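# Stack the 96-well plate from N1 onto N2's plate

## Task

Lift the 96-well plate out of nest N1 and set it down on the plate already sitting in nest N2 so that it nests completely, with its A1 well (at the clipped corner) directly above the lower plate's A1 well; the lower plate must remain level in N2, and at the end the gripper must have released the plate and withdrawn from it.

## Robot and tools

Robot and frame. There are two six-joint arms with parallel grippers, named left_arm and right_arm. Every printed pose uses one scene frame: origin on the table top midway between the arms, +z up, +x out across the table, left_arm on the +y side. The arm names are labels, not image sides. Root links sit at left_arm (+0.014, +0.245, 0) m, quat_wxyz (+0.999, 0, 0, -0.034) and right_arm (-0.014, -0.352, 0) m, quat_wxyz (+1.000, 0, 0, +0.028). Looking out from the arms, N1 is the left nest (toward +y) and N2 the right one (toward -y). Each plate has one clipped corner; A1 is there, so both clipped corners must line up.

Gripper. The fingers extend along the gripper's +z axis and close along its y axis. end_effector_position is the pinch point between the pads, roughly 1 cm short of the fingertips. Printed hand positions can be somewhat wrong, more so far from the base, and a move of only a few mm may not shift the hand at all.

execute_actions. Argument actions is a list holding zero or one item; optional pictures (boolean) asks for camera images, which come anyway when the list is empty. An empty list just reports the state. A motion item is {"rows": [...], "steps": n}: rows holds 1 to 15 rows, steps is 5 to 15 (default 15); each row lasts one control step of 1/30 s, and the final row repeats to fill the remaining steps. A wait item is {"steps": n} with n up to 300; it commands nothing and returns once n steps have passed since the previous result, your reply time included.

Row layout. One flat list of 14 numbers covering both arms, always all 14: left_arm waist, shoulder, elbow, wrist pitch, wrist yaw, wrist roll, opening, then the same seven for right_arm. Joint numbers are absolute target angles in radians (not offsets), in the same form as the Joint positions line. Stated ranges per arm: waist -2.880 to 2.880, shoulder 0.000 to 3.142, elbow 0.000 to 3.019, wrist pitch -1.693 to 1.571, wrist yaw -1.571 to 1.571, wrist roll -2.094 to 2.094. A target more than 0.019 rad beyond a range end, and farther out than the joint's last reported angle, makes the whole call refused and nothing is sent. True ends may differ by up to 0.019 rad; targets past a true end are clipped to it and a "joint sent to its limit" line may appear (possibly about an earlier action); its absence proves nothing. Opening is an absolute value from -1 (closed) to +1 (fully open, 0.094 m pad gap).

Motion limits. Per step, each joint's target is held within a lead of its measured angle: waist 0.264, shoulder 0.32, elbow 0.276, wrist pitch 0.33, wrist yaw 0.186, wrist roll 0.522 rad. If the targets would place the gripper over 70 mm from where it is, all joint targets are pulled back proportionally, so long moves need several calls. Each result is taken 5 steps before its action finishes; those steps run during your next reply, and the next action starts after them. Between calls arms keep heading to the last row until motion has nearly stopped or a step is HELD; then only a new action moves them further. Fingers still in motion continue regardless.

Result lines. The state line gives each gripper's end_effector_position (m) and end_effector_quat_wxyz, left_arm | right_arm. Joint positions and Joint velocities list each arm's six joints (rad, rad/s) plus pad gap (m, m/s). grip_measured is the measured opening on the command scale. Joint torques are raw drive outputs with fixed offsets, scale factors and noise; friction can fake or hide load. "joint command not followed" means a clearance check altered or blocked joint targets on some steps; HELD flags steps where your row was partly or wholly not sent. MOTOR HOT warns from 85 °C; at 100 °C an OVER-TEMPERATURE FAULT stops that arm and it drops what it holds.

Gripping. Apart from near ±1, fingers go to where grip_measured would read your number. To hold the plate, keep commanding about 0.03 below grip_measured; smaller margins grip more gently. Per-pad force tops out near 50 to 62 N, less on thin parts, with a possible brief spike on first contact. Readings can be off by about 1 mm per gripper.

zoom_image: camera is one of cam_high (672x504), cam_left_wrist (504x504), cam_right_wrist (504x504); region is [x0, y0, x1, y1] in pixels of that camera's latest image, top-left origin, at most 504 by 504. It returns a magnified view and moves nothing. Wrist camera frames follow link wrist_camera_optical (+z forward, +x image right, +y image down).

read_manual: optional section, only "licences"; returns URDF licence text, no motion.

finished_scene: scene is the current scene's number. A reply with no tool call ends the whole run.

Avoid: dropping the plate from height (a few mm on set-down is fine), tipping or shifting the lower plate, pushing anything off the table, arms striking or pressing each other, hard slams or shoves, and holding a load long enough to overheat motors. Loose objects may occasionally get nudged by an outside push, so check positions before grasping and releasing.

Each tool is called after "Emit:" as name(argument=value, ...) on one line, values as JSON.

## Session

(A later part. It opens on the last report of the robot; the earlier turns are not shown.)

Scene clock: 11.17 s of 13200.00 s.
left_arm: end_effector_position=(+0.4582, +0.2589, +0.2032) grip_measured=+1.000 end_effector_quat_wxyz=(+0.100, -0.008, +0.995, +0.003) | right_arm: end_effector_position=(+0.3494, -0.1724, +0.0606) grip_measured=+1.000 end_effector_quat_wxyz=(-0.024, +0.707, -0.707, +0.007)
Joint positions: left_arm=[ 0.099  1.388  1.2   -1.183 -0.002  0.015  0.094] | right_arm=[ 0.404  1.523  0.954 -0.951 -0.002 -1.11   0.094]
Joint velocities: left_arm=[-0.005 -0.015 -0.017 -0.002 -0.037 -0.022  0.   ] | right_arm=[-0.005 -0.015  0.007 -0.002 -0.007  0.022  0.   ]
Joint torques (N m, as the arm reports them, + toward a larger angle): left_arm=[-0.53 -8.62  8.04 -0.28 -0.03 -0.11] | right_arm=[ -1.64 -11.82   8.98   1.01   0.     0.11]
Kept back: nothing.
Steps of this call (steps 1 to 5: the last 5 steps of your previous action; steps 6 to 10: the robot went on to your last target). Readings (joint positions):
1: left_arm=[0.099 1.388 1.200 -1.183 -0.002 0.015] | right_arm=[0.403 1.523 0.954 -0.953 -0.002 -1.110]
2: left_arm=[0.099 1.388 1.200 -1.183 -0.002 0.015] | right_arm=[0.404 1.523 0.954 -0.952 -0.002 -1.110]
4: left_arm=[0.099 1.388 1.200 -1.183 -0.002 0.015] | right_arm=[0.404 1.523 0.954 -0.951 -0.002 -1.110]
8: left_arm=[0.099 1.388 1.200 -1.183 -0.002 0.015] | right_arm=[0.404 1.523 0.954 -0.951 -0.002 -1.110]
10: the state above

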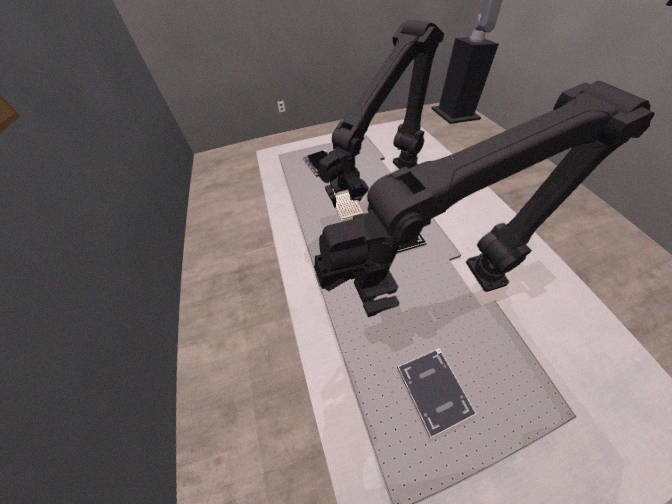

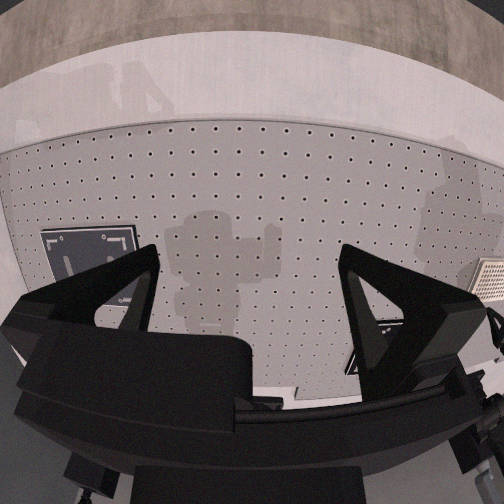

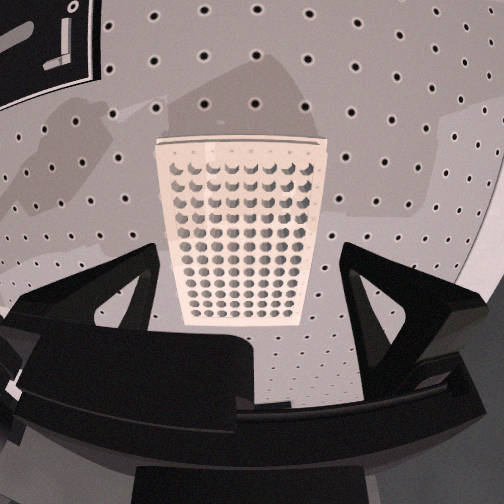

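Emit:
execute_actions(actions=[{"rows":[[0.1,1.4,1.2,-1.2,0,0,1,0.378,1.526,0.93,-0.93,0,-1.145,1]]}], pictures=true)

Scene clock: 11.67 s of 13200.00 s.
left_arm: end_effector_position=(+0.4582, +0.2589, +0.2032) grip_measured=+1.000 end_effector_quat_wxyz=(+0.100, -0.008, +0.995, +0.003) | right_arm: end_effector_position=(+0.3437, -0.1850, +0.0513) grip_measured=+1.000 end_effector_quat_wxyz=(-0.016, +0.706, -0.708, +0.005)
Joint positions: left_arm=[ 0.099  1.388  1.2   -1.183 -0.002  0.015  0.094] | right_arm=[ 0.382  1.523  0.925 -0.94  -0.002 -1.131  0.094]
Joint velocities: left_arm=[-0.005  0.005 -0.002  0.017  0.007 -0.081  0.   ] | right_arm=[-0.005 -0.005 -0.027 -0.002 -0.007 -0.051  0.   ]
Joint torques (N m, as the arm reports them, + toward a larger angle): left_arm=[-0.57 -8.37  8.06 -0.31 -0.03 -0.11] | right_arm=[ -2.76 -11.37   8.43   0.94  -0.05  -0.07]
Steps of this call (steps 1 to 5: the robot went on to your last target; steps 6 to 15: the first 10 steps of this action). Readings (joint positions):
6: left_arm=[0.099 1.388 1.200 -1.183 -0.002 0.015] | right_arm=[0.403 1.523 0.950 -0.947 -0.002 -1.114]
7: left_arm=[0.099 1.388 1.200 -1.183 -0.002 0.015] | right_arm=[0.400 1.523 0.946 -0.943 -0.002 -1.118]
9: left_arm=[0.099 1.388 1.200 -1.183 -0.002 0.015] | right_arm=[0.392 1.523 0.934 -0.940 -0.002 -1.123]
13: left_arm=[0.099 1.388 1.200 -1.183 -0.002 0.015] | right_arm=[0.382 1.523 0.925 -0.940 -0.002 -1.129]
15: the state above

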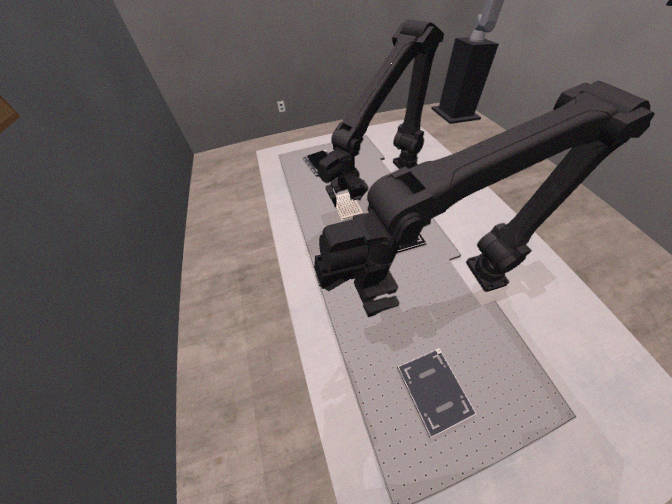

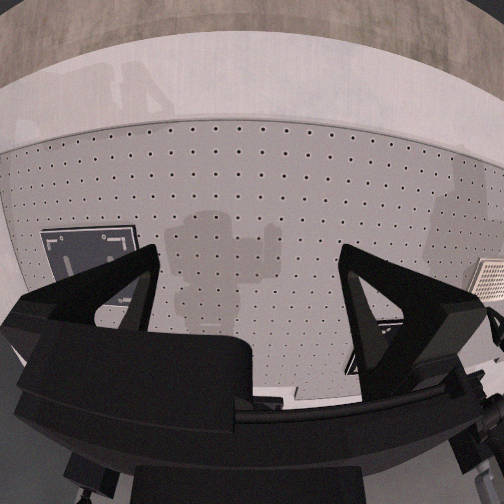

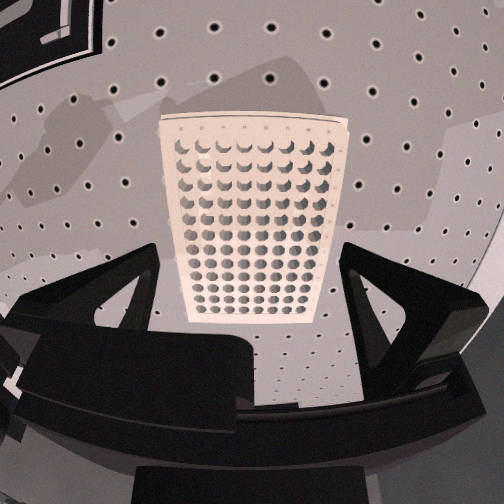

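Emit:
execute_actions(actions=[{"rows":[[0.1,1.4,1.2,-1.2,0,0,1,0.378,1.555,0.94,-0.915,0,-1.13,1],[0.1,1.4,1.2,-1.2,0,0,1,0.378,1.565,0.94,-0.91,0,-1.13,1],[0.1,1.4,1.2,-1.2,0,0,1,0.378,1.575,0.94,-0.906,0,-1.13,1],[0.1,1.4,1.2,-1.2,0,0,1,0.378,1.583,0.94,-0.906,0,-1.13,1]]}])

Emit:
execute_actions(actions=[{"rows":[[0.1,1.4,1.2,-1.2,0,0,1,0.378,1.58,0.94,-0.915,0,-1.13,0.87],[0.1,1.4,1.2,-1.2,0,0,1,0.378,1.58,0.94,-0.915,0,-1.13,0.82],[0.1,1.4,1.2,-1.2,0,0,1,0.378,1.58,0.94,-0.915,0,-1.13,0.78],[0.1,1.4,1.2,-1.2,0,0,1,0.378,1.58,0.94,-0.915,0,-1.13,0.7]],"steps":13}], pictures=true)

Scene clock: 12.23 s of 13200.00 s.
left_arm: end_effector_position=(+0.4582, +0.2589, +0.2032) grip_measured=+1.000 end_effector_quat_wxyz=(+0.100, -0.008, +0.995, +0.003) | right_arm: end_effector_position=(+0.3449, -0.1844, +0.0329) grip_measured=+1.000 end_effector_quat_wxyz=(-0.003, +0.707, -0.707, +0.000)
Joint positions: left_arm=[ 0.099  1.388  1.2   -1.183 -0.002  0.015  0.094] | right_arm=[ 0.382  1.572  0.925 -0.917 -0.002 -1.133  0.094]
Joint velocities: left_arm=[-0.005 -0.015 -0.002  0.012 -0.051 -0.007  0.   ] | right_arm=[-0.005  0.015 -0.012  0.012  0.007 -0.037  0.   ]
Joint torques (N m, as the arm reports them, + toward a larger angle): left_arm=[-0.56 -8.38  8.09 -0.3  -0.03 -0.11] | right_arm=[ -2.99 -11.22   9.06   0.94  -0.02   0.05]
Steps of this call (steps 1 to 5: the last 5 steps of your previous action; steps 6 to 7: the robot went on to your last target; steps 8 to 17: the first 10 steps of this action). Readings (joint positions):
8: left_arm=[0.099 1.388 1.200 -1.183 -0.002 0.015] | right_arm=[0.382 1.524 0.925 -0.938 -0.002 -1.133]
9: left_arm=[0.099 1.388 1.200 -1.183 -0.002 0.015] | right_arm=[0.382 1.526 0.925 -0.932 -0.002 -1.133]
11: left_arm=[0.099 1.388 1.200 -1.183 -0.002 0.015] | right_arm=[0.382 1.538 0.925 -0.922 -0.002 -1.133]
15: left_arm=[0.099 1.388 1.200 -1.183 -0.002 0.015] | right_arm=[0.382 1.567 0.925 -0.917 -0.002 -1.133]
17: the state above

Scene clock: 12.67 s of 13200.00 s.
left_arm: end_effector_position=(+0.4582, +0.2589, +0.2032) grip_measured=+1.000 end_effector_quat_wxyz=(+0.100, -0.008, +0.995, +0.003) | right_arm: end_effector_position=(+0.3451, -0.1843, +0.0329) grip_measured=+0.748 end_effector_quat_wxyz=(-0.004, +0.707, -0.707, +0.000)
Joint positions: left_arm=[ 0.099  1.388  1.2   -1.183 -0.002  0.015  0.094] | right_arm=[ 0.382  1.572  0.925 -0.916 -0.002 -1.133  0.082]
Joint velocities: left_arm=[-0.015 -0.005 -0.002  0.002  0.022 -0.095  0.   ] | right_arm=[ 0.015 -0.015  0.012  0.012 -0.081 -0.037 -0.001]
Joint torques (N m, as the arm reports them, + toward a larger angle): left_arm=[-0.58 -8.36  8.09 -0.29 -0.03 -0.11] | right_arm=[ -2.8  -11.22   9.12   0.6   -0.04   0.08]
Steps of this call (steps 1 to 5: the last 5 steps of your previous action; steps 6 to 13: the first 8 steps of this action). Readings (joint positions):
6: left_arm=[0.099 1.388 1.200 -1.183 -0.002 0.015] | right_arm=[0.382 1.572 0.925 -0.916 -0.002 -1.133]
7: left_arm=[0.099 1.388 1.200 -1.183 -0.002 0.015] | right_arm=[0.382 1.572 0.925 -0.916 -0.002 -1.133]
9: left_arm=[0.099 1.388 1.200 -1.183 -0.002 0.015] | right_arm=[0.382 1.572 0.925 -0.916 -0.002 -1.133]
13: the state above

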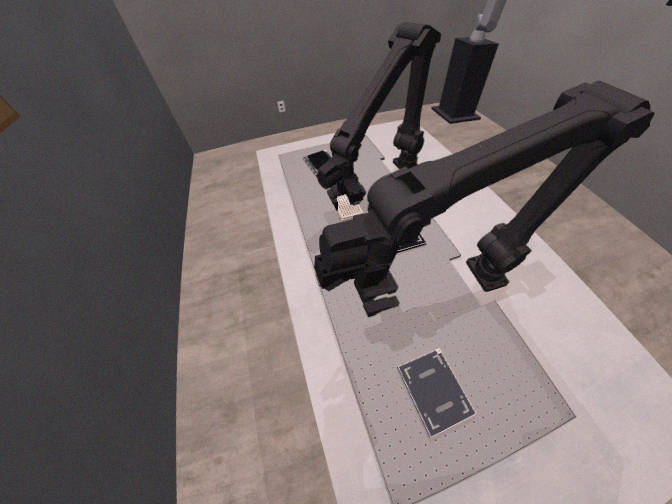

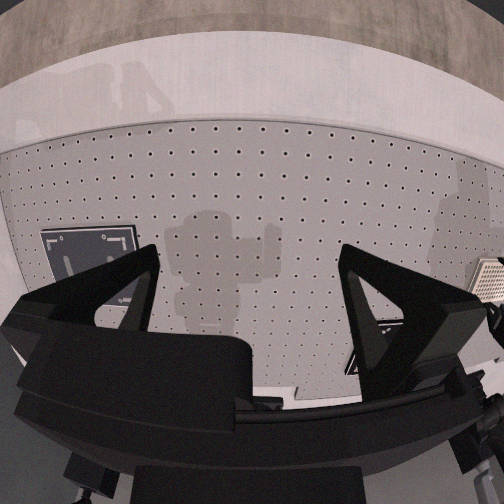

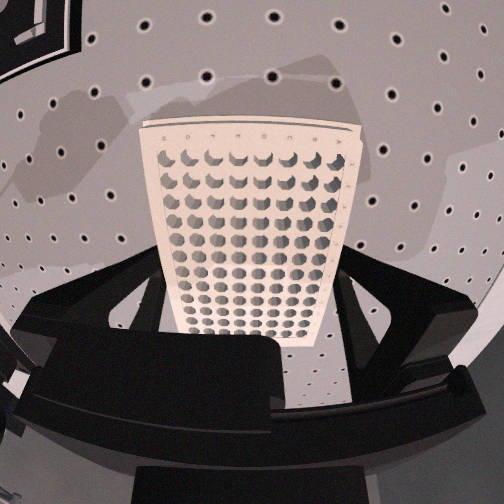

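Emit:
execute_actions(actions=[{"rows":[[0.1,1.4,1.2,-1.2,0,0,1,0.38,1.535,0.96,-0.93,0,-1.13,0.7],[0.1,1.4,1.2,-1.2,0,0,1,0.38,1.52,0.97,-0.94,0,-1.13,0.7],[0.1,1.4,1.2,-1.2,0,0,1,0.38,1.5,0.98,-0.96,0,-1.13,0.7],[0.1,1.4,1.2,-1.2,0,0,1,0.38,1.48,0.99,-0.98,0,-1.13,0.7],[0.1,1.4,1.2,-1.2,0,0,1,0.36,1.46,0.995,-1.0,0,-1.0,0.7],[0.1,1.4,1.2,-1.2,0,0,1,0.33,1.44,0.995,-1.03,0,-0.8,0.7],[0.1,1.4,1.2,-1.2,0,0,1,0.29,1.42,0.995,-1.06,0,-0.6,0.7],[0.1,1.4,1.2,-1.2,0,0,1,0.2,1.42,0.995,-1.08,0,1.052,0.7]]}])

Emit:
execute_actions(actions=[{"rows":[[0.1,1.4,1.2,-1.2,0,0,1,-0.39,1.42,0.995,-1.08,0,1.052,0.7]]}])

Emit:
execute_actions(actions=[{"rows":[[0.1,1.4,1.2,-1.2,0,0,1,-0.448,1.49,0.98,-1.0,0,1.052,0.7]]}])

Emit:
execute_actions(actions=[{"steps":15}], pictures=true)

Scene clock: 13.23 s of 13200.00 s.
left_arm: end_effector_position=(+0.4582, +0.2589, +0.2032) grip_measured=+1.000 end_effector_quat_wxyz=(+0.100, -0.008, +0.995, +0.003) | right_arm: end_effector_position=(+0.3473, -0.2266, +0.0851) grip_measured=+0.748 end_effector_quat_wxyz=(+0.008, -0.494, +0.869, +0.000)
Joint positions: left_arm=[ 0.099  1.388  1.2   -1.183 -0.002  0.015  0.094] | right_arm=[ 0.278  1.451  0.949 -1.053 -0.004 -0.699  0.082]
Joint velocities: left_arm=[-0.005 -0.005 -0.007  0.017 -0.022  0.037  0.   ] | right_arm=[-1.148 -0.454  0.149 -0.281  0.007  2.791 -0.   ]
Joint torques (N m, as the arm reports them, + toward a larger angle): left_arm=[-0.59 -8.35  8.09 -0.28 -0.02 -0.11] | right_arm=[ -3.38 -10.72  11.9    0.32   0.08   0.07]
Steps of this call (steps 1 to 5: the last 5 steps of your previous action; steps 6 to 7: the robot went on to your last target; steps 8 to 17: the first 10 steps of this action). Readings (joint positions):
8: left_arm=[0.099 1.388 1.200 -1.183 -0.002 0.015] | right_arm=[0.382 1.572 0.925 -0.917 -0.002 -1.133]
9: left_arm=[0.099 1.388 1.200 -1.183 -0.002 0.015] | right_arm=[0.382 1.570 0.925 -0.921 -0.002 -1.133]
11: left_arm=[0.099 1.388 1.200 -1.183 -0.002 0.015] | right_arm=[0.382 1.558 0.927 -0.943 -0.002 -1.133]
15: left_arm=[0.099 1.388 1.200 -1.183 -0.002 0.015] | right_arm=[0.346 1.489 0.941 -1.024 -0.003 -0.893]
17: the state above

Scene clock: 13.73 s of 13200.00 s.
left_arm: end_effector_position=(+0.4582, +0.2589, +0.2032) grip_measured=+1.000 end_effector_quat_wxyz=(+0.100, -0.008, +0.995, +0.003) | right_arm: end_effector_position=(+0.3564, -0.4609, +0.1001) grip_measured=+0.749 end_effector_quat_wxyz=(+0.021, +0.398, +0.917, +0.003)
Joint positions: left_arm=[ 0.099  1.388  1.2   -1.183 -0.002  0.015  0.094] | right_arm=[-0.34   1.423  0.964 -1.069 -0.001  0.534  0.082]
Joint velocities: left_arm=[-0.005 -0.015  0.002  0.002 -0.007 -0.007  0.   ] | right_arm=[-1.724 -0.015  0.022  0.032  0.11   2.864 -0.   ]
Joint torques (N m, as the arm reports them, + toward a larger angle): left_arm=[-0.54 -8.36  8.09 -0.29 -0.03 -0.11] | right_arm=[  1.57 -10.35  11.67   0.16  -0.13   0.  ]
Steps of this call (steps 1 to 5: the last 5 steps of your previous action; steps 6 to 15: the first 10 steps of this action). Readings (joint positions):
6: left_arm=[0.099 1.388 1.200 -1.183 -0.002 0.015] | right_arm=[0.154 1.423 0.964 -1.068 -0.006 -0.129]
7: left_arm=[0.099 1.388 1.200 -1.183 -0.002 0.015] | right_arm=[0.127 1.423 0.964 -1.069 -0.007 -0.064]
9: left_arm=[0.099 1.388 1.200 -1.183 -0.002 0.015] | right_arm=[0.033 1.423 0.964 -1.069 -0.007 0.068]
13: left_arm=[0.099 1.388 1.200 -1.183 -0.002 0.015] | right_arm=[-0.214 1.423 0.964 -1.069 -0.006 0.339]
15: the state above

Scene clock: 14.23 s of 13200.00 s.
left_arm: end_effector_position=(+0.4582, +0.2589, +0.2032) grip_measured=+1.000 end_effector_quat_wxyz=(+0.100, -0.008, +0.995, +0.003) | right_arm: end_effector_position=(+0.3540, -0.5024, +0.0776) grip_measured=+0.749 end_effector_quat_wxyz=(+0.018, +0.647, +0.762, +0.005)
Joint positions: left_arm=[ 0.099  1.388  1.2   -1.183 -0.002  0.015  0.094] | right_arm=[-0.441  1.485  0.964 -1.012  0.002  1.023  0.082]
Joint velocities: left_arm=[-0.005 -0.015 -0.012  0.007 -0.037 -0.007  0.   ] | right_arm=[-0.015 -0.005 -0.017  0.012 -0.051  0.125  0.   ]
Joint torques (N m, as the arm reports them, + toward a larger angle): left_arm=[-0.54 -8.43  8.08 -0.3  -0.03 -0.11] | right_arm=[ -3.14 -10.93   9.79   1.06  -0.01   0.09]
Steps of this call (steps 1 to 5: the last 5 steps of your previous action; steps 6 to 15: the first 10 steps of this action). Readings (joint positions):
6: left_arm=[0.099 1.388 1.200 -1.183 -0.002 0.015] | right_arm=[-0.440 1.427 0.964 -1.061 0.003 0.911]
7: left_arm=[0.099 1.388 1.200 -1.183 -0.002 0.015] | right_arm=[-0.437 1.435 0.964 -1.043 0.002 0.937]
9: left_arm=[0.099 1.388 1.200 -1.183 -0.002 0.015] | right_arm=[-0.438 1.456 0.964 -1.019 0.002 0.974]
13: left_arm=[0.099 1.388 1.200 -1.183 -0.002 0.015] | right_arm=[-0.441 1.485 0.964 -1.012 0.002 1.013]
15: the state above

Scene clock: 14.73 s of 13200.00 s.
left_arm: end_effector_position=(+0.4582, +0.2589, +0.2032) grip_measured=+1.000 end_effector_quat_wxyz=(+0.100, -0.008, +0.995, +0.003) | right_arm: end_effector_position=(+0.3543, -0.5025, +0.0776) grip_measured=+0.749 end_effector_quat_wxyz=(+0.019, +0.654, +0.757, +0.005)
Joint positions: left_arm=[ 0.099  1.388  1.2   -1.183 -0.002  0.015  0.094] | right_arm=[-0.441  1.485  0.964 -1.011  0.002  1.04   0.082]
Joint velocities: left_arm=[-0.005  0.005  0.022 -0.012 -0.007  0.066  0.   ] | right_arm=[-0.005 -0.005  0.002 -0.002 -0.037  0.051 -0.001]
Joint torques (N m, as the arm reports them, + toward a larger angle): left_arm=[-0.6  -8.4   8.07 -0.31 -0.02 -0.11] | right_arm=[ -3.11 -10.78   9.87   0.89  -0.04   0.09]
Kept back: nothing.
Steps of this call (steps 1 to 5: the last 5 steps of your previous action; steps 6 to 15: the robot went on to your last target). Readings (joint positions):
1: left_arm=[0.099 1.388 1.200 -1.183 -0.002 0.015] | right_arm=[-0.441 1.485 0.964 -1.011 0.002 1.027]
2: left_arm=[0.099 1.388 1.200 -1.183 -0.002 0.015] | right_arm=[-0.441 1.485 0.964 -1.011 0.002 1.029]
4: left_arm=[0.099 1.388 1.200 -1.183 -0.002 0.015] | right_arm=[-0.441 1.485 0.964 -1.011 0.002 1.034]
8: left_arm=[0.099 1.388 1.200 -1.183 -0.002 0.015] | right_arm=[-0.441 1.485 0.964 -1.011 0.002 1.038]
15: the state above

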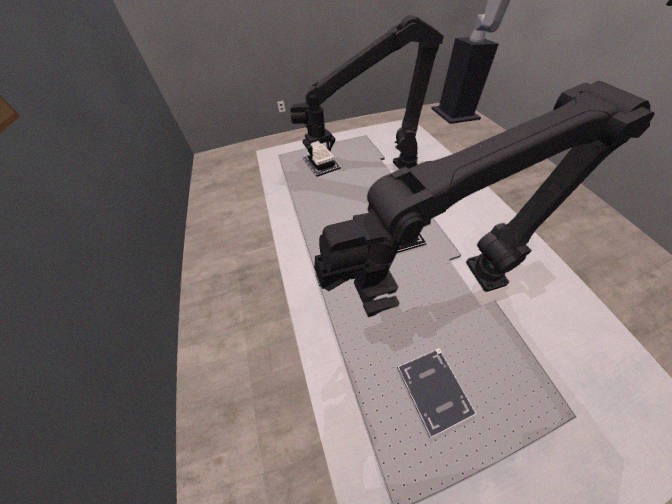

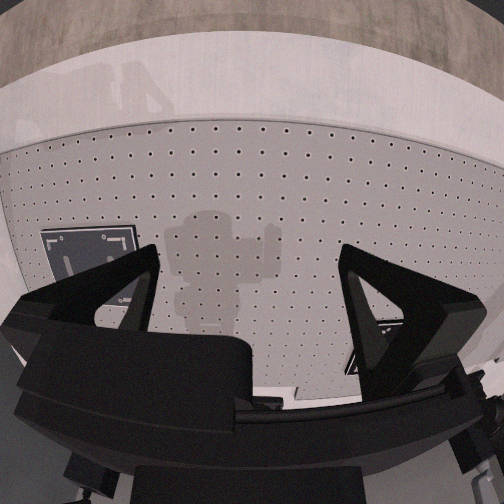

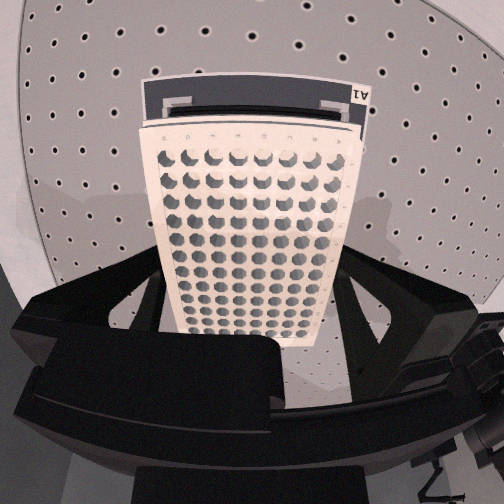

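Emit:
execute_actions(actions=[{"rows":[[0.1,1.4,1.2,-1.2,0,0,1,-0.453,1.533,0.98,-0.995,0,1.04,0.7]]}])

Emit:
execute_actions(actions=[{"steps":6}], pictures=true)

Emit:
zoom_image(camera="cam_right_wrist", region=[100,50,400,350])

Scene clock: 15.40 s of 13200.00 s.
left_arm: end_effector_position=(+0.4582, +0.2589, +0.2032) grip_measured=+1.000 end_effector_quat_wxyz=(+0.100, -0.008, +0.995, +0.003) | right_arm: end_effector_position=(+0.3526, -0.5036, +0.0639) grip_measured=+0.749 end_effector_quat_wxyz=(+0.003, +0.655, +0.755, +0.000)
Joint positions: left_arm=[ 0.099  1.388  1.2   -1.183 -0.002  0.015  0.094] | right_arm=[-0.445  1.522  0.964 -1.006  0.002  1.04   0.082]
Joint velocities: left_arm=[-0.005 -0.034  0.012 -0.002 -0.022 -0.066  0.   ] | right_arm=[-0.005  0.005 -0.012 -0.012 -0.022  0.051 -0.   ]
Joint torques (N m, as the arm reports them, + toward a larger angle): left_arm=[-0.53 -8.3   8.08 -0.3  -0.04 -0.11] | right_arm=[ -2.66 -10.96   9.62   0.85   0.03  -0.01]
Steps of this call (steps 1 to 10: the robot went on to your last target; steps 11 to 20: the first 10 steps of this action). Readings (joint positions):
11: left_arm=[0.099 1.388 1.200 -1.183 -0.002 0.015] | right_arm=[-0.441 1.488 0.964 -1.010 0.002 1.040]
12: left_arm=[0.099 1.388 1.200 -1.183 -0.002 0.015] | right_arm=[-0.442 1.492 0.964 -1.008 0.002 1.040]
14: left_arm=[0.099 1.388 1.200 -1.183 -0.002 0.015] | right_arm=[-0.443 1.504 0.964 -1.007 0.002 1.040]
18: left_arm=[0.099 1.388 1.200 -1.183 -0.002 0.015] | right_arm=[-0.445 1.522 0.964 -1.006 0.002 1.040]
20: the state above

Scene clock: 15.60 s of 13200.00 s.
left_arm: end_effector_position=(+0.4582, +0.2589, +0.2032) grip_measured=+1.000 end_effector_quat_wxyz=(+0.100, -0.008, +0.995, +0.003) | right_arm: end_effector_position=(+0.3528, -0.5037, +0.0639) grip_measured=+0.749 end_effector_quat_wxyz=(+0.004, +0.655, +0.755, +0.000)
Joint positions: left_arm=[ 0.099  1.388  1.2   -1.183 -0.002  0.015  0.094] | right_arm=[-0.445  1.522  0.964 -1.005  0.002  1.04   0.082]
Joint velocities: left_arm=[-0.005  0.005 -0.002 -0.002 -0.051  0.051  0.   ] | right_arm=[-0.015 -0.005 -0.027  0.012  0.022  0.022  0.   ]
Joint torques (N m, as the arm reports them, + toward a larger angle): left_arm=[-0.54 -8.42  8.09 -0.3  -0.03 -0.11] | right_arm=[ -2.44 -11.16   9.79   0.92   0.02   0.02]
Kept back: nothing.
Steps of this call (steps 1 to 5: the last 5 steps of your previous action; step 6: the robot went on to your last target). Readings (joint positions):
1: left_arm=[0.099 1.388 1.200 -1.183 -0.002 0.015] | right_arm=[-0.445 1.522 0.964 -1.006 0.002 1.040]
2: left_arm=[0.099 1.388 1.200 -1.183 -0.002 0.015] | right_arm=[-0.445 1.522 0.964 -1.005 0.002 1.040]
4: left_arm=[0.099 1.388 1.200 -1.183 -0.002 0.015] | right_arm=[-0.445 1.522 0.964 -1.005 0.002 1.040]
6: the state above

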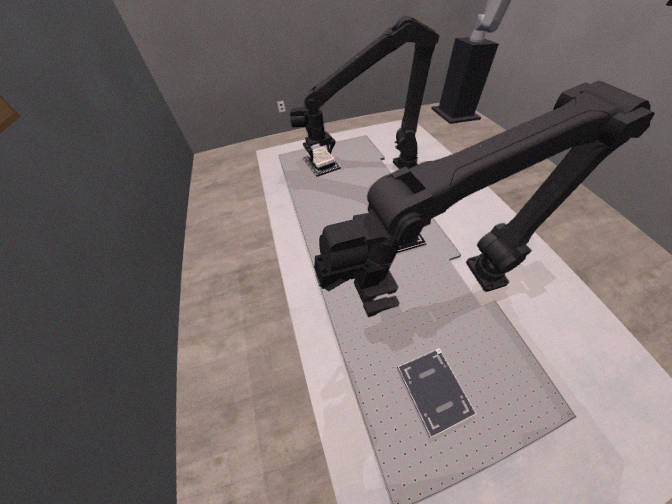

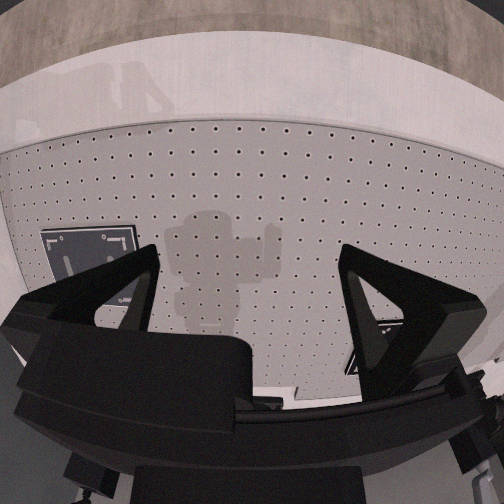

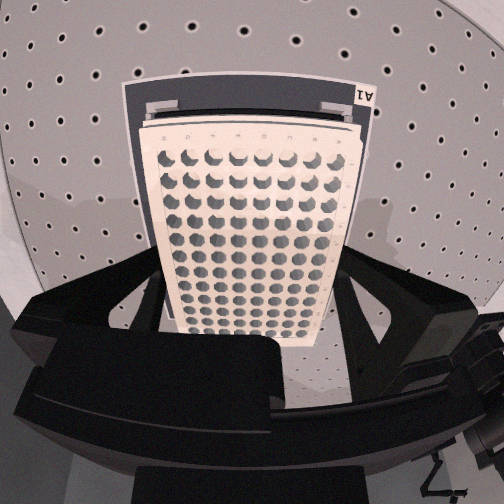

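Region (100, 50, 400, 350) of cam_right_wrist's 504x504 image, scaled by 1.680, with more detail than that image has.

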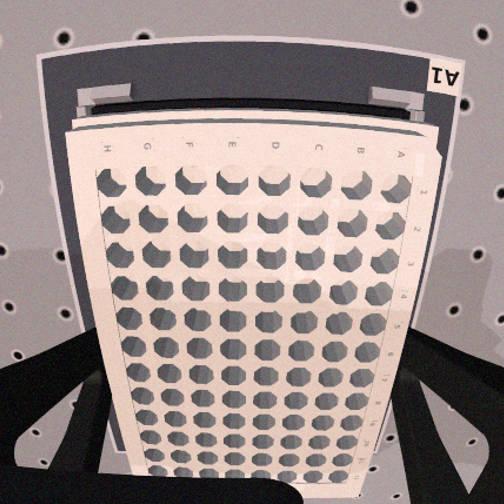

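Emit:
execute_actions(actions=[{"rows":[[0.1,1.4,1.2,-1.2,0,0,1,-0.445,1.533,0.98,-0.987,0,1.023,0.7]],"steps":10}])

Emit:
execute_actions(actions=[{"rows":[[0.1,1.4,1.2,-1.2,0,0,1,-0.445,1.552,0.98,-0.987,0,1.023,0.7]]}], pictures=true)

Emit:
zoom_image(camera="cam_right_wrist", region=[100,50,400,350])

Scene clock: 16.50 s of 13200.00 s.
left_arm: end_effector_position=(+0.4582, +0.2589, +0.2032) grip_measured=+1.000 end_effector_quat_wxyz=(+0.100, -0.008, +0.995, +0.003) | right_arm: end_effector_position=(+0.3545, -0.5044, +0.0639) grip_measured=+0.749 end_effector_quat_wxyz=(+0.007, +0.654, +0.757, +0.001)
Joint positions: left_arm=[ 0.099  1.388  1.2   -1.183 -0.002  0.015  0.094] | right_arm=[-0.445  1.522  0.964 -0.998  0.002  1.036  0.082]
Joint velocities: left_arm=[-0.005  0.015 -0.007 -0.012  0.022 -0.022  0.   ] | right_arm=[-0.005 -0.005  0.007 -0.002 -0.007 -0.066 -0.   ]
Joint torques (N m, as the arm reports them, + toward a larger angle): left_arm=[-0.51 -8.37  8.09 -0.28 -0.03 -0.11] | right_arm=[ -2.86 -10.72   9.8    1.    -0.02  -0.09]
Steps of this call (steps 1 to 15: the robot went on to your last target; steps 16 to 22: nothing new was sent; steps 23 to 27: the first 5 steps of this action). Readings (joint positions):
23: left_arm=[0.099 1.388 1.200 -1.183 -0.002 0.015] | right_arm=[-0.445 1.522 0.964 -1.004 0.002 1.039]
24: left_arm=[0.099 1.388 1.200 -1.183 -0.002 0.015] | right_arm=[-0.445 1.522 0.964 -1.002 0.002 1.039]
26: left_arm=[0.099 1.388 1.200 -1.183 -0.002 0.015] | right_arm=[-0.445 1.522 0.964 -0.999 0.002 1.037]
27: the state above

Scene clock: 17.00 s of 13200.00 s.
left_arm: end_effector_position=(+0.4582, +0.2589, +0.2032) grip_measured=+1.000 end_effector_quat_wxyz=(+0.100, -0.008, +0.995, +0.003) | right_arm: end_effector_position=(+0.3539, -0.5042, +0.0592) grip_measured=+0.749 end_effector_quat_wxyz=(+0.002, +0.653, +0.757, -0.000)
Joint positions: left_arm=[ 0.099  1.388  1.2   -1.183 -0.002  0.015  0.094] | right_arm=[-0.445  1.535  0.964 -0.997  0.002  1.034  0.082]
Joint velocities: left_arm=[-0.005  0.005  0.002 -0.022 -0.022  0.007  0.   ] | right_arm=[-0.005  0.005 -0.012  0.002 -0.051  0.007 -0.001]
Joint torques (N m, as the arm reports them, + toward a larger angle): left_arm=[-0.48 -8.4   8.09 -0.3  -0.03 -0.11] | right_arm=[ -2.55 -10.44   9.63   0.91  -0.01  -0.06]
Steps of this call (steps 1 to 5: the last 5 steps of your previous action; steps 6 to 15: the first 10 steps of this action). Readings (joint positions):
6: left_arm=[0.099 1.388 1.200 -1.183 -0.002 0.015] | right_arm=[-0.445 1.523 0.964 -0.998 0.002 1.035]
7: left_arm=[0.099 1.388 1.200 -1.183 -0.002 0.015] | right_arm=[-0.445 1.524 0.964 -0.998 0.002 1.035]
9: left_arm=[0.099 1.388 1.200 -1.183 -0.002 0.015] | right_arm=[-0.445 1.529 0.964 -0.997 0.002 1.035]
13: left_arm=[0.099 1.388 1.200 -1.183 -0.002 0.015] | right_arm=[-0.445 1.535 0.964 -0.997 0.002 1.034]
15: the state above

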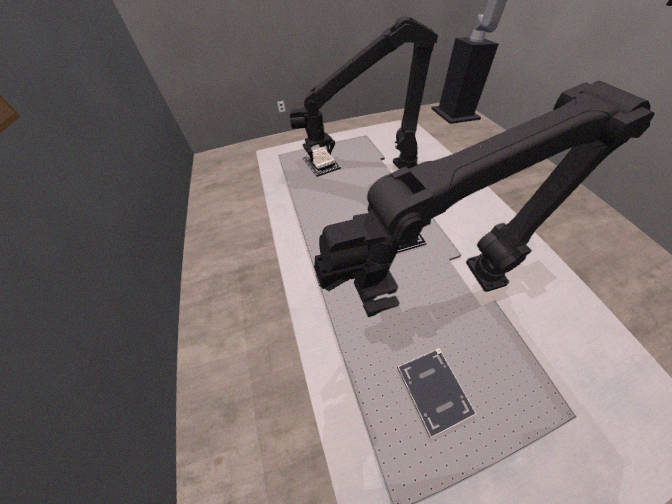

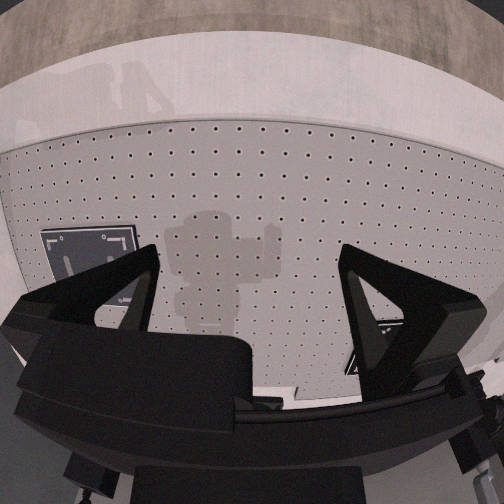

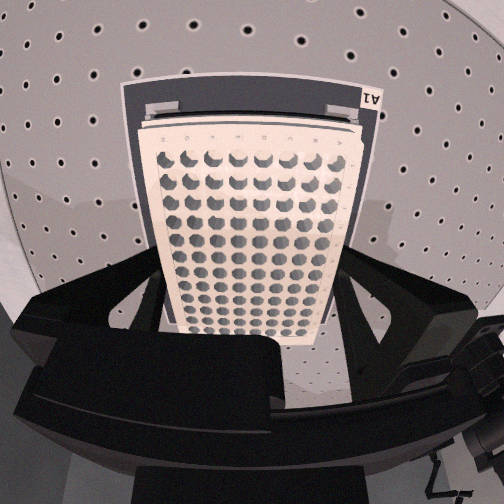

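Region (100, 50, 400, 350) of cam_right_wrist's 504x504 image, scaled by 1.680, with more detail than that image has.

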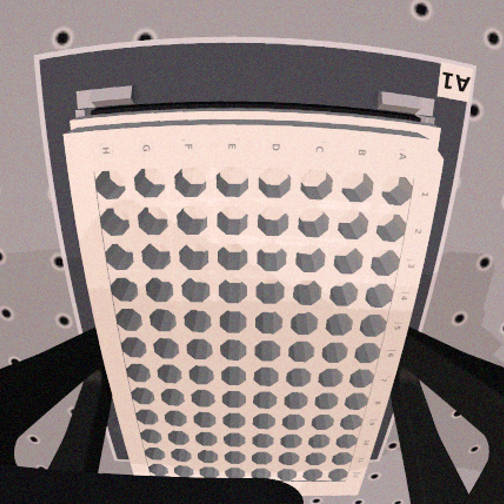

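The plates look aligned. Next I'll seat the plate and run the same capture test.

Emit:
execute_actions(actions=[{"rows":[[0.1,1.4,1.2,-1.2,0,0,1,-0.445,1.575,0.98,-0.987,0,1.034,0.7]],"steps":12}])

Emit:
execute_actions(actions=[{"rows":[[0.1,1.4,1.2,-1.2,0,0,1,-0.445,1.567,0.98,-0.968,0,1.034,0.7]],"steps":11}])

Emit:
execute_actions(actions=[{"rows":[[0.1,1.4,1.2,-1.2,0,0,1,-0.445,1.567,0.98,-1.025,0,1.034,0.7]],"steps":11}])

Emit:
execute_actions(actions=[{"rows":[[0.1,1.4,1.2,-1.2,0,0,1,-0.465,1.567,0.98,-0.99,0,1.034,0.7]],"steps":11}])

Emit:
execute_actions(actions=[{"rows":[[0.1,1.4,1.2,-1.2,0,0,1,-0.425,1.567,0.98,-0.99,0,1.034,0.7]],"steps":11}], pictures=true)

Scene clock: 17.53 s of 13200.00 s.
left_arm: end_effector_position=(+0.4582, +0.2589, +0.2032) grip_measured=+1.000 end_effector_quat_wxyz=(+0.100, -0.008, +0.995, +0.003) | right_arm: end_effector_position=(+0.3538, -0.5040, +0.0582) grip_measured=+0.749 end_effector_quat_wxyz=(+0.000, +0.653, +0.757, -0.001)
Joint positions: left_arm=[ 0.099  1.388  1.2   -1.183 -0.002  0.015  0.094] | right_arm=[-0.445  1.537  0.964 -0.997  0.001  1.034  0.082]
Joint velocities: left_arm=[-0.015  0.005 -0.002  0.007 -0.066 -0.037  0.   ] | right_arm=[-0.005  0.005 -0.027  0.012  0.037 -0.007  0.   ]
Joint torques (N m, as the arm reports them, + toward a larger angle): left_arm=[-0.6  -8.37  8.07 -0.29 -0.03 -0.11] | right_arm=[-2.14 -8.32  9.48  0.8   0.04  0.06]
Steps of this call (steps 1 to 5: the last 5 steps of your previous action; steps 6 to 9: the robot went on to your last target; steps 10 to 16: the first 7 steps of this action). Readings (joint positions):
10: left_arm=[0.099 1.388 1.200 -1.183 -0.002 0.015] | right_arm=[-0.445 1.536 0.964 -0.997 0.002 1.034]
11: left_arm=[0.099 1.388 1.200 -1.183 -0.002 0.015] | right_arm=[-0.445 1.537 0.964 -0.997 0.001 1.034]
13: left_arm=[0.099 1.388 1.200 -1.183 -0.002 0.015] | right_arm=[-0.445 1.537 0.964 -0.997 0.001 1.034]
16: the state above

Scene clock: 17.90 s of 13200.00 s.
left_arm: end_effector_position=(+0.4582, +0.2589, +0.2032) grip_measured=+1.000 end_effector_quat_wxyz=(+0.100, -0.008, +0.995, +0.003) | right_arm: end_effector_position=(+0.3546, -0.5042, +0.0582) grip_measured=+0.749 end_effector_quat_wxyz=(+0.002, +0.653, +0.757, +0.000)
Joint positions: left_arm=[ 0.099  1.388  1.2   -1.183 -0.002  0.015  0.094] | right_arm=[-0.445  1.537  0.964 -0.993  0.001  1.034  0.082]
Joint velocities: left_arm=[ 0.005  0.015  0.007 -0.012 -0.007 -0.022  0.   ] | right_arm=[-0.015 -0.005 -0.012  0.007  0.066 -0.037  0.   ]
Joint torques (N m, as the arm reports them, + toward a larger angle): left_arm=[-0.55 -8.32  8.08 -0.29 -0.03 -0.11] | right_arm=[-2.04 -8.86  9.82  1.52  0.09  0.01]
Steps of this call (steps 1 to 5: the last 5 steps of your previous action; steps 6 to 11: the first 6 steps of this action). Readings (joint positions):
6: left_arm=[0.099 1.388 1.200 -1.183 -0.002 0.015] | right_arm=[-0.445 1.537 0.964 -0.995 0.001 1.034]
7: left_arm=[0.099 1.388 1.200 -1.183 -0.002 0.015] | right_arm=[-0.445 1.537 0.964 -0.993 0.001 1.034]
9: left_arm=[0.099 1.388 1.200 -1.183 -0.002 0.015] | right_arm=[-0.445 1.537 0.964 -0.993 0.001 1.034]
11: the state above

Scene clock: 18.27 s of 13200.00 s.
left_arm: end_effector_position=(+0.4582, +0.2589, +0.2032) grip_measured=+1.000 end_effector_quat_wxyz=(+0.100, -0.008, +0.995, +0.003) | right_arm: end_effector_position=(+0.3528, -0.5035, +0.0584) grip_measured=+0.749 end_effector_quat_wxyz=(-0.002, +0.653, +0.757, -0.001)
Joint positions: left_arm=[ 0.099  1.388  1.2   -1.183 -0.002  0.015  0.094] | right_arm=[-0.445  1.537  0.965 -1.003  0.001  1.034  0.082]
Joint velocities: left_arm=[-0.005  0.005  0.007 -0.002  0.051  0.037  0.   ] | right_arm=[-0.005 -0.005 -0.002 -0.012  0.051 -0.11   0.   ]
Joint torques (N m, as the arm reports them, + toward a larger angle): left_arm=[-0.56 -8.32  8.07 -0.29 -0.03 -0.11] | right_arm=[-2.14 -9.21  9.47 -0.42  0.06  0.04]
Steps of this call (steps 1 to 5: the last 5 steps of your previous action; steps 6 to 11: the first 6 steps of this action). Readings (joint positions):
6: left_arm=[0.099 1.388 1.200 -1.183 -0.002 0.015] | right_arm=[-0.445 1.537 0.964 -0.998 0.001 1.034]
7: left_arm=[0.099 1.388 1.200 -1.183 -0.002 0.015] | right_arm=[-0.445 1.537 0.965 -1.001 0.001 1.034]
9: left_arm=[0.099 1.388 1.200 -1.183 -0.002 0.015] | right_arm=[-0.445 1.537 0.965 -1.003 0.001 1.034]
11: the state above

Scene clock: 18.63 s of 13200.00 s.
left_arm: end_effector_position=(+0.4582, +0.2589, +0.2032) grip_measured=+1.000 end_effector_quat_wxyz=(+0.100, -0.008, +0.995, +0.003) | right_arm: end_effector_position=(+0.3532, -0.5045, +0.0584) grip_measured=+0.749 end_effector_quat_wxyz=(-0.001, +0.655, +0.756, +0.002)
Joint positions: left_arm=[ 0.099  1.388  1.2   -1.183 -0.002  0.015  0.094] | right_arm=[-0.45   1.537  0.965 -1.    -0.004  1.034  0.082]
Joint velocities: left_arm=[ 0.005 -0.005  0.002  0.027  0.022  0.007  0.   ] | right_arm=[-0.005 -0.005  0.017  0.012  0.022  0.007  0.001]
Joint torques (N m, as the arm reports them, + toward a larger angle): left_arm=[-0.53 -8.39  8.07 -0.29 -0.03 -0.11] | right_arm=[-3.12 -8.94  9.44  0.93  0.28  0.03]
Steps of this call (steps 1 to 5: the last 5 steps of your previous action; steps 6 to 11: the first 6 steps of this action). Readings (joint positions):
6: left_arm=[0.099 1.388 1.200 -1.183 -0.002 0.015] | right_arm=[-0.447 1.537 0.965 -1.001 0.000 1.034]
7: left_arm=[0.099 1.388 1.200 -1.183 -0.002 0.015] | right_arm=[-0.448 1.537 0.965 -1.001 -0.002 1.034]
9: left_arm=[0.099 1.388 1.200 -1.183 -0.002 0.015] | right_arm=[-0.449 1.537 0.965 -1.000 -0.004 1.034]
11: the state above

Scene clock: 19.00 s of 13200.00 s.
left_arm: end_effector_position=(+0.4582, +0.2589, +0.2032) grip_measured=+1.000 end_effector_quat_wxyz=(+0.100, -0.008, +0.995, +0.003) | right_arm: end_effector_position=(+0.3539, -0.5033, +0.0584) grip_measured=+0.749 end_effector_quat_wxyz=(+0.000, +0.652, +0.758, -0.002)
Joint positions: left_arm=[ 0.099  1.388  1.2   -1.183 -0.002  0.015  0.094] | right_arm=[-0.442  1.537  0.965 -0.999  0.004  1.035  0.082]
Joint velocities: left_arm=[ 0.005  0.005 -0.002  0.002 -0.095  0.022  0.   ] | right_arm=[ 0.005 -0.015  0.012 -0.012 -0.066 -0.007 -0.001]
Joint torques (N m, as the arm reports them, + toward a larger angle): left_arm=[-0.61 -8.31  8.09 -0.3  -0.03 -0.11] | right_arm=[-1.11 -8.97  9.45  0.85 -0.08  0.03]
Steps of this call (steps 1 to 5: the last 5 steps of your previous action; steps 6 to 11: the first 6 steps of this action). Readings (joint positions):
6: left_arm=[0.099 1.388 1.200 -1.183 -0.002 0.015] | right_arm=[-0.448 1.537 0.965 -1.000 -0.004 1.034]
7: left_arm=[0.099 1.388 1.200 -1.183 -0.002 0.015] | right_arm=[-0.446 1.537 0.965 -1.000 -0.001 1.034]
9: left_arm=[0.099 1.388 1.200 -1.183 -0.002 0.015] | right_arm=[-0.442 1.537 0.965 -0.999 0.004 1.034]
11: the state above

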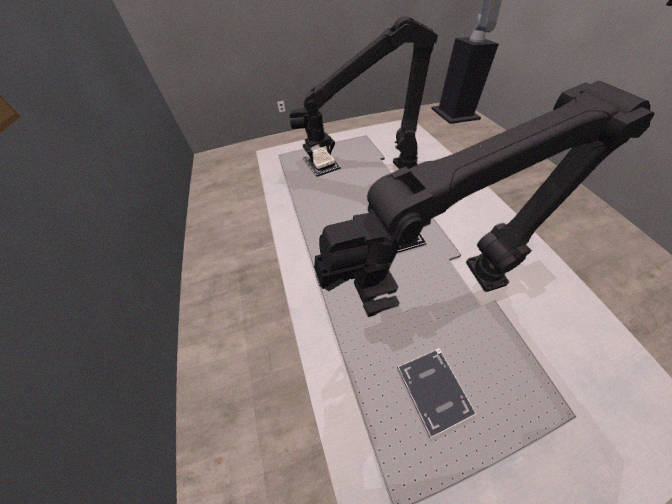

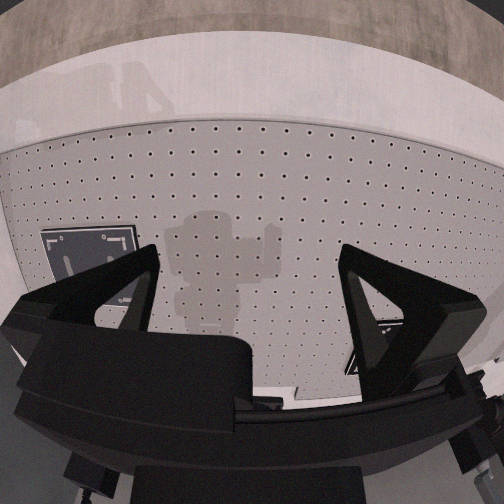

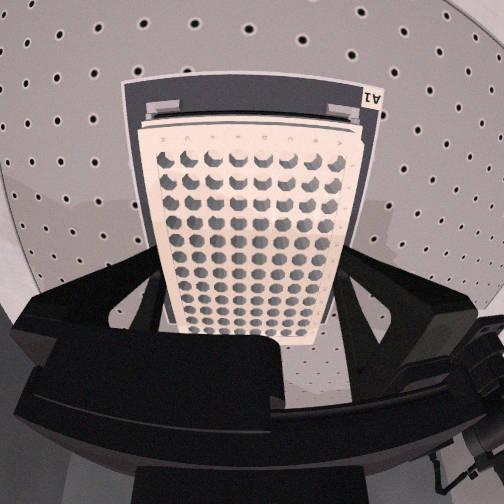

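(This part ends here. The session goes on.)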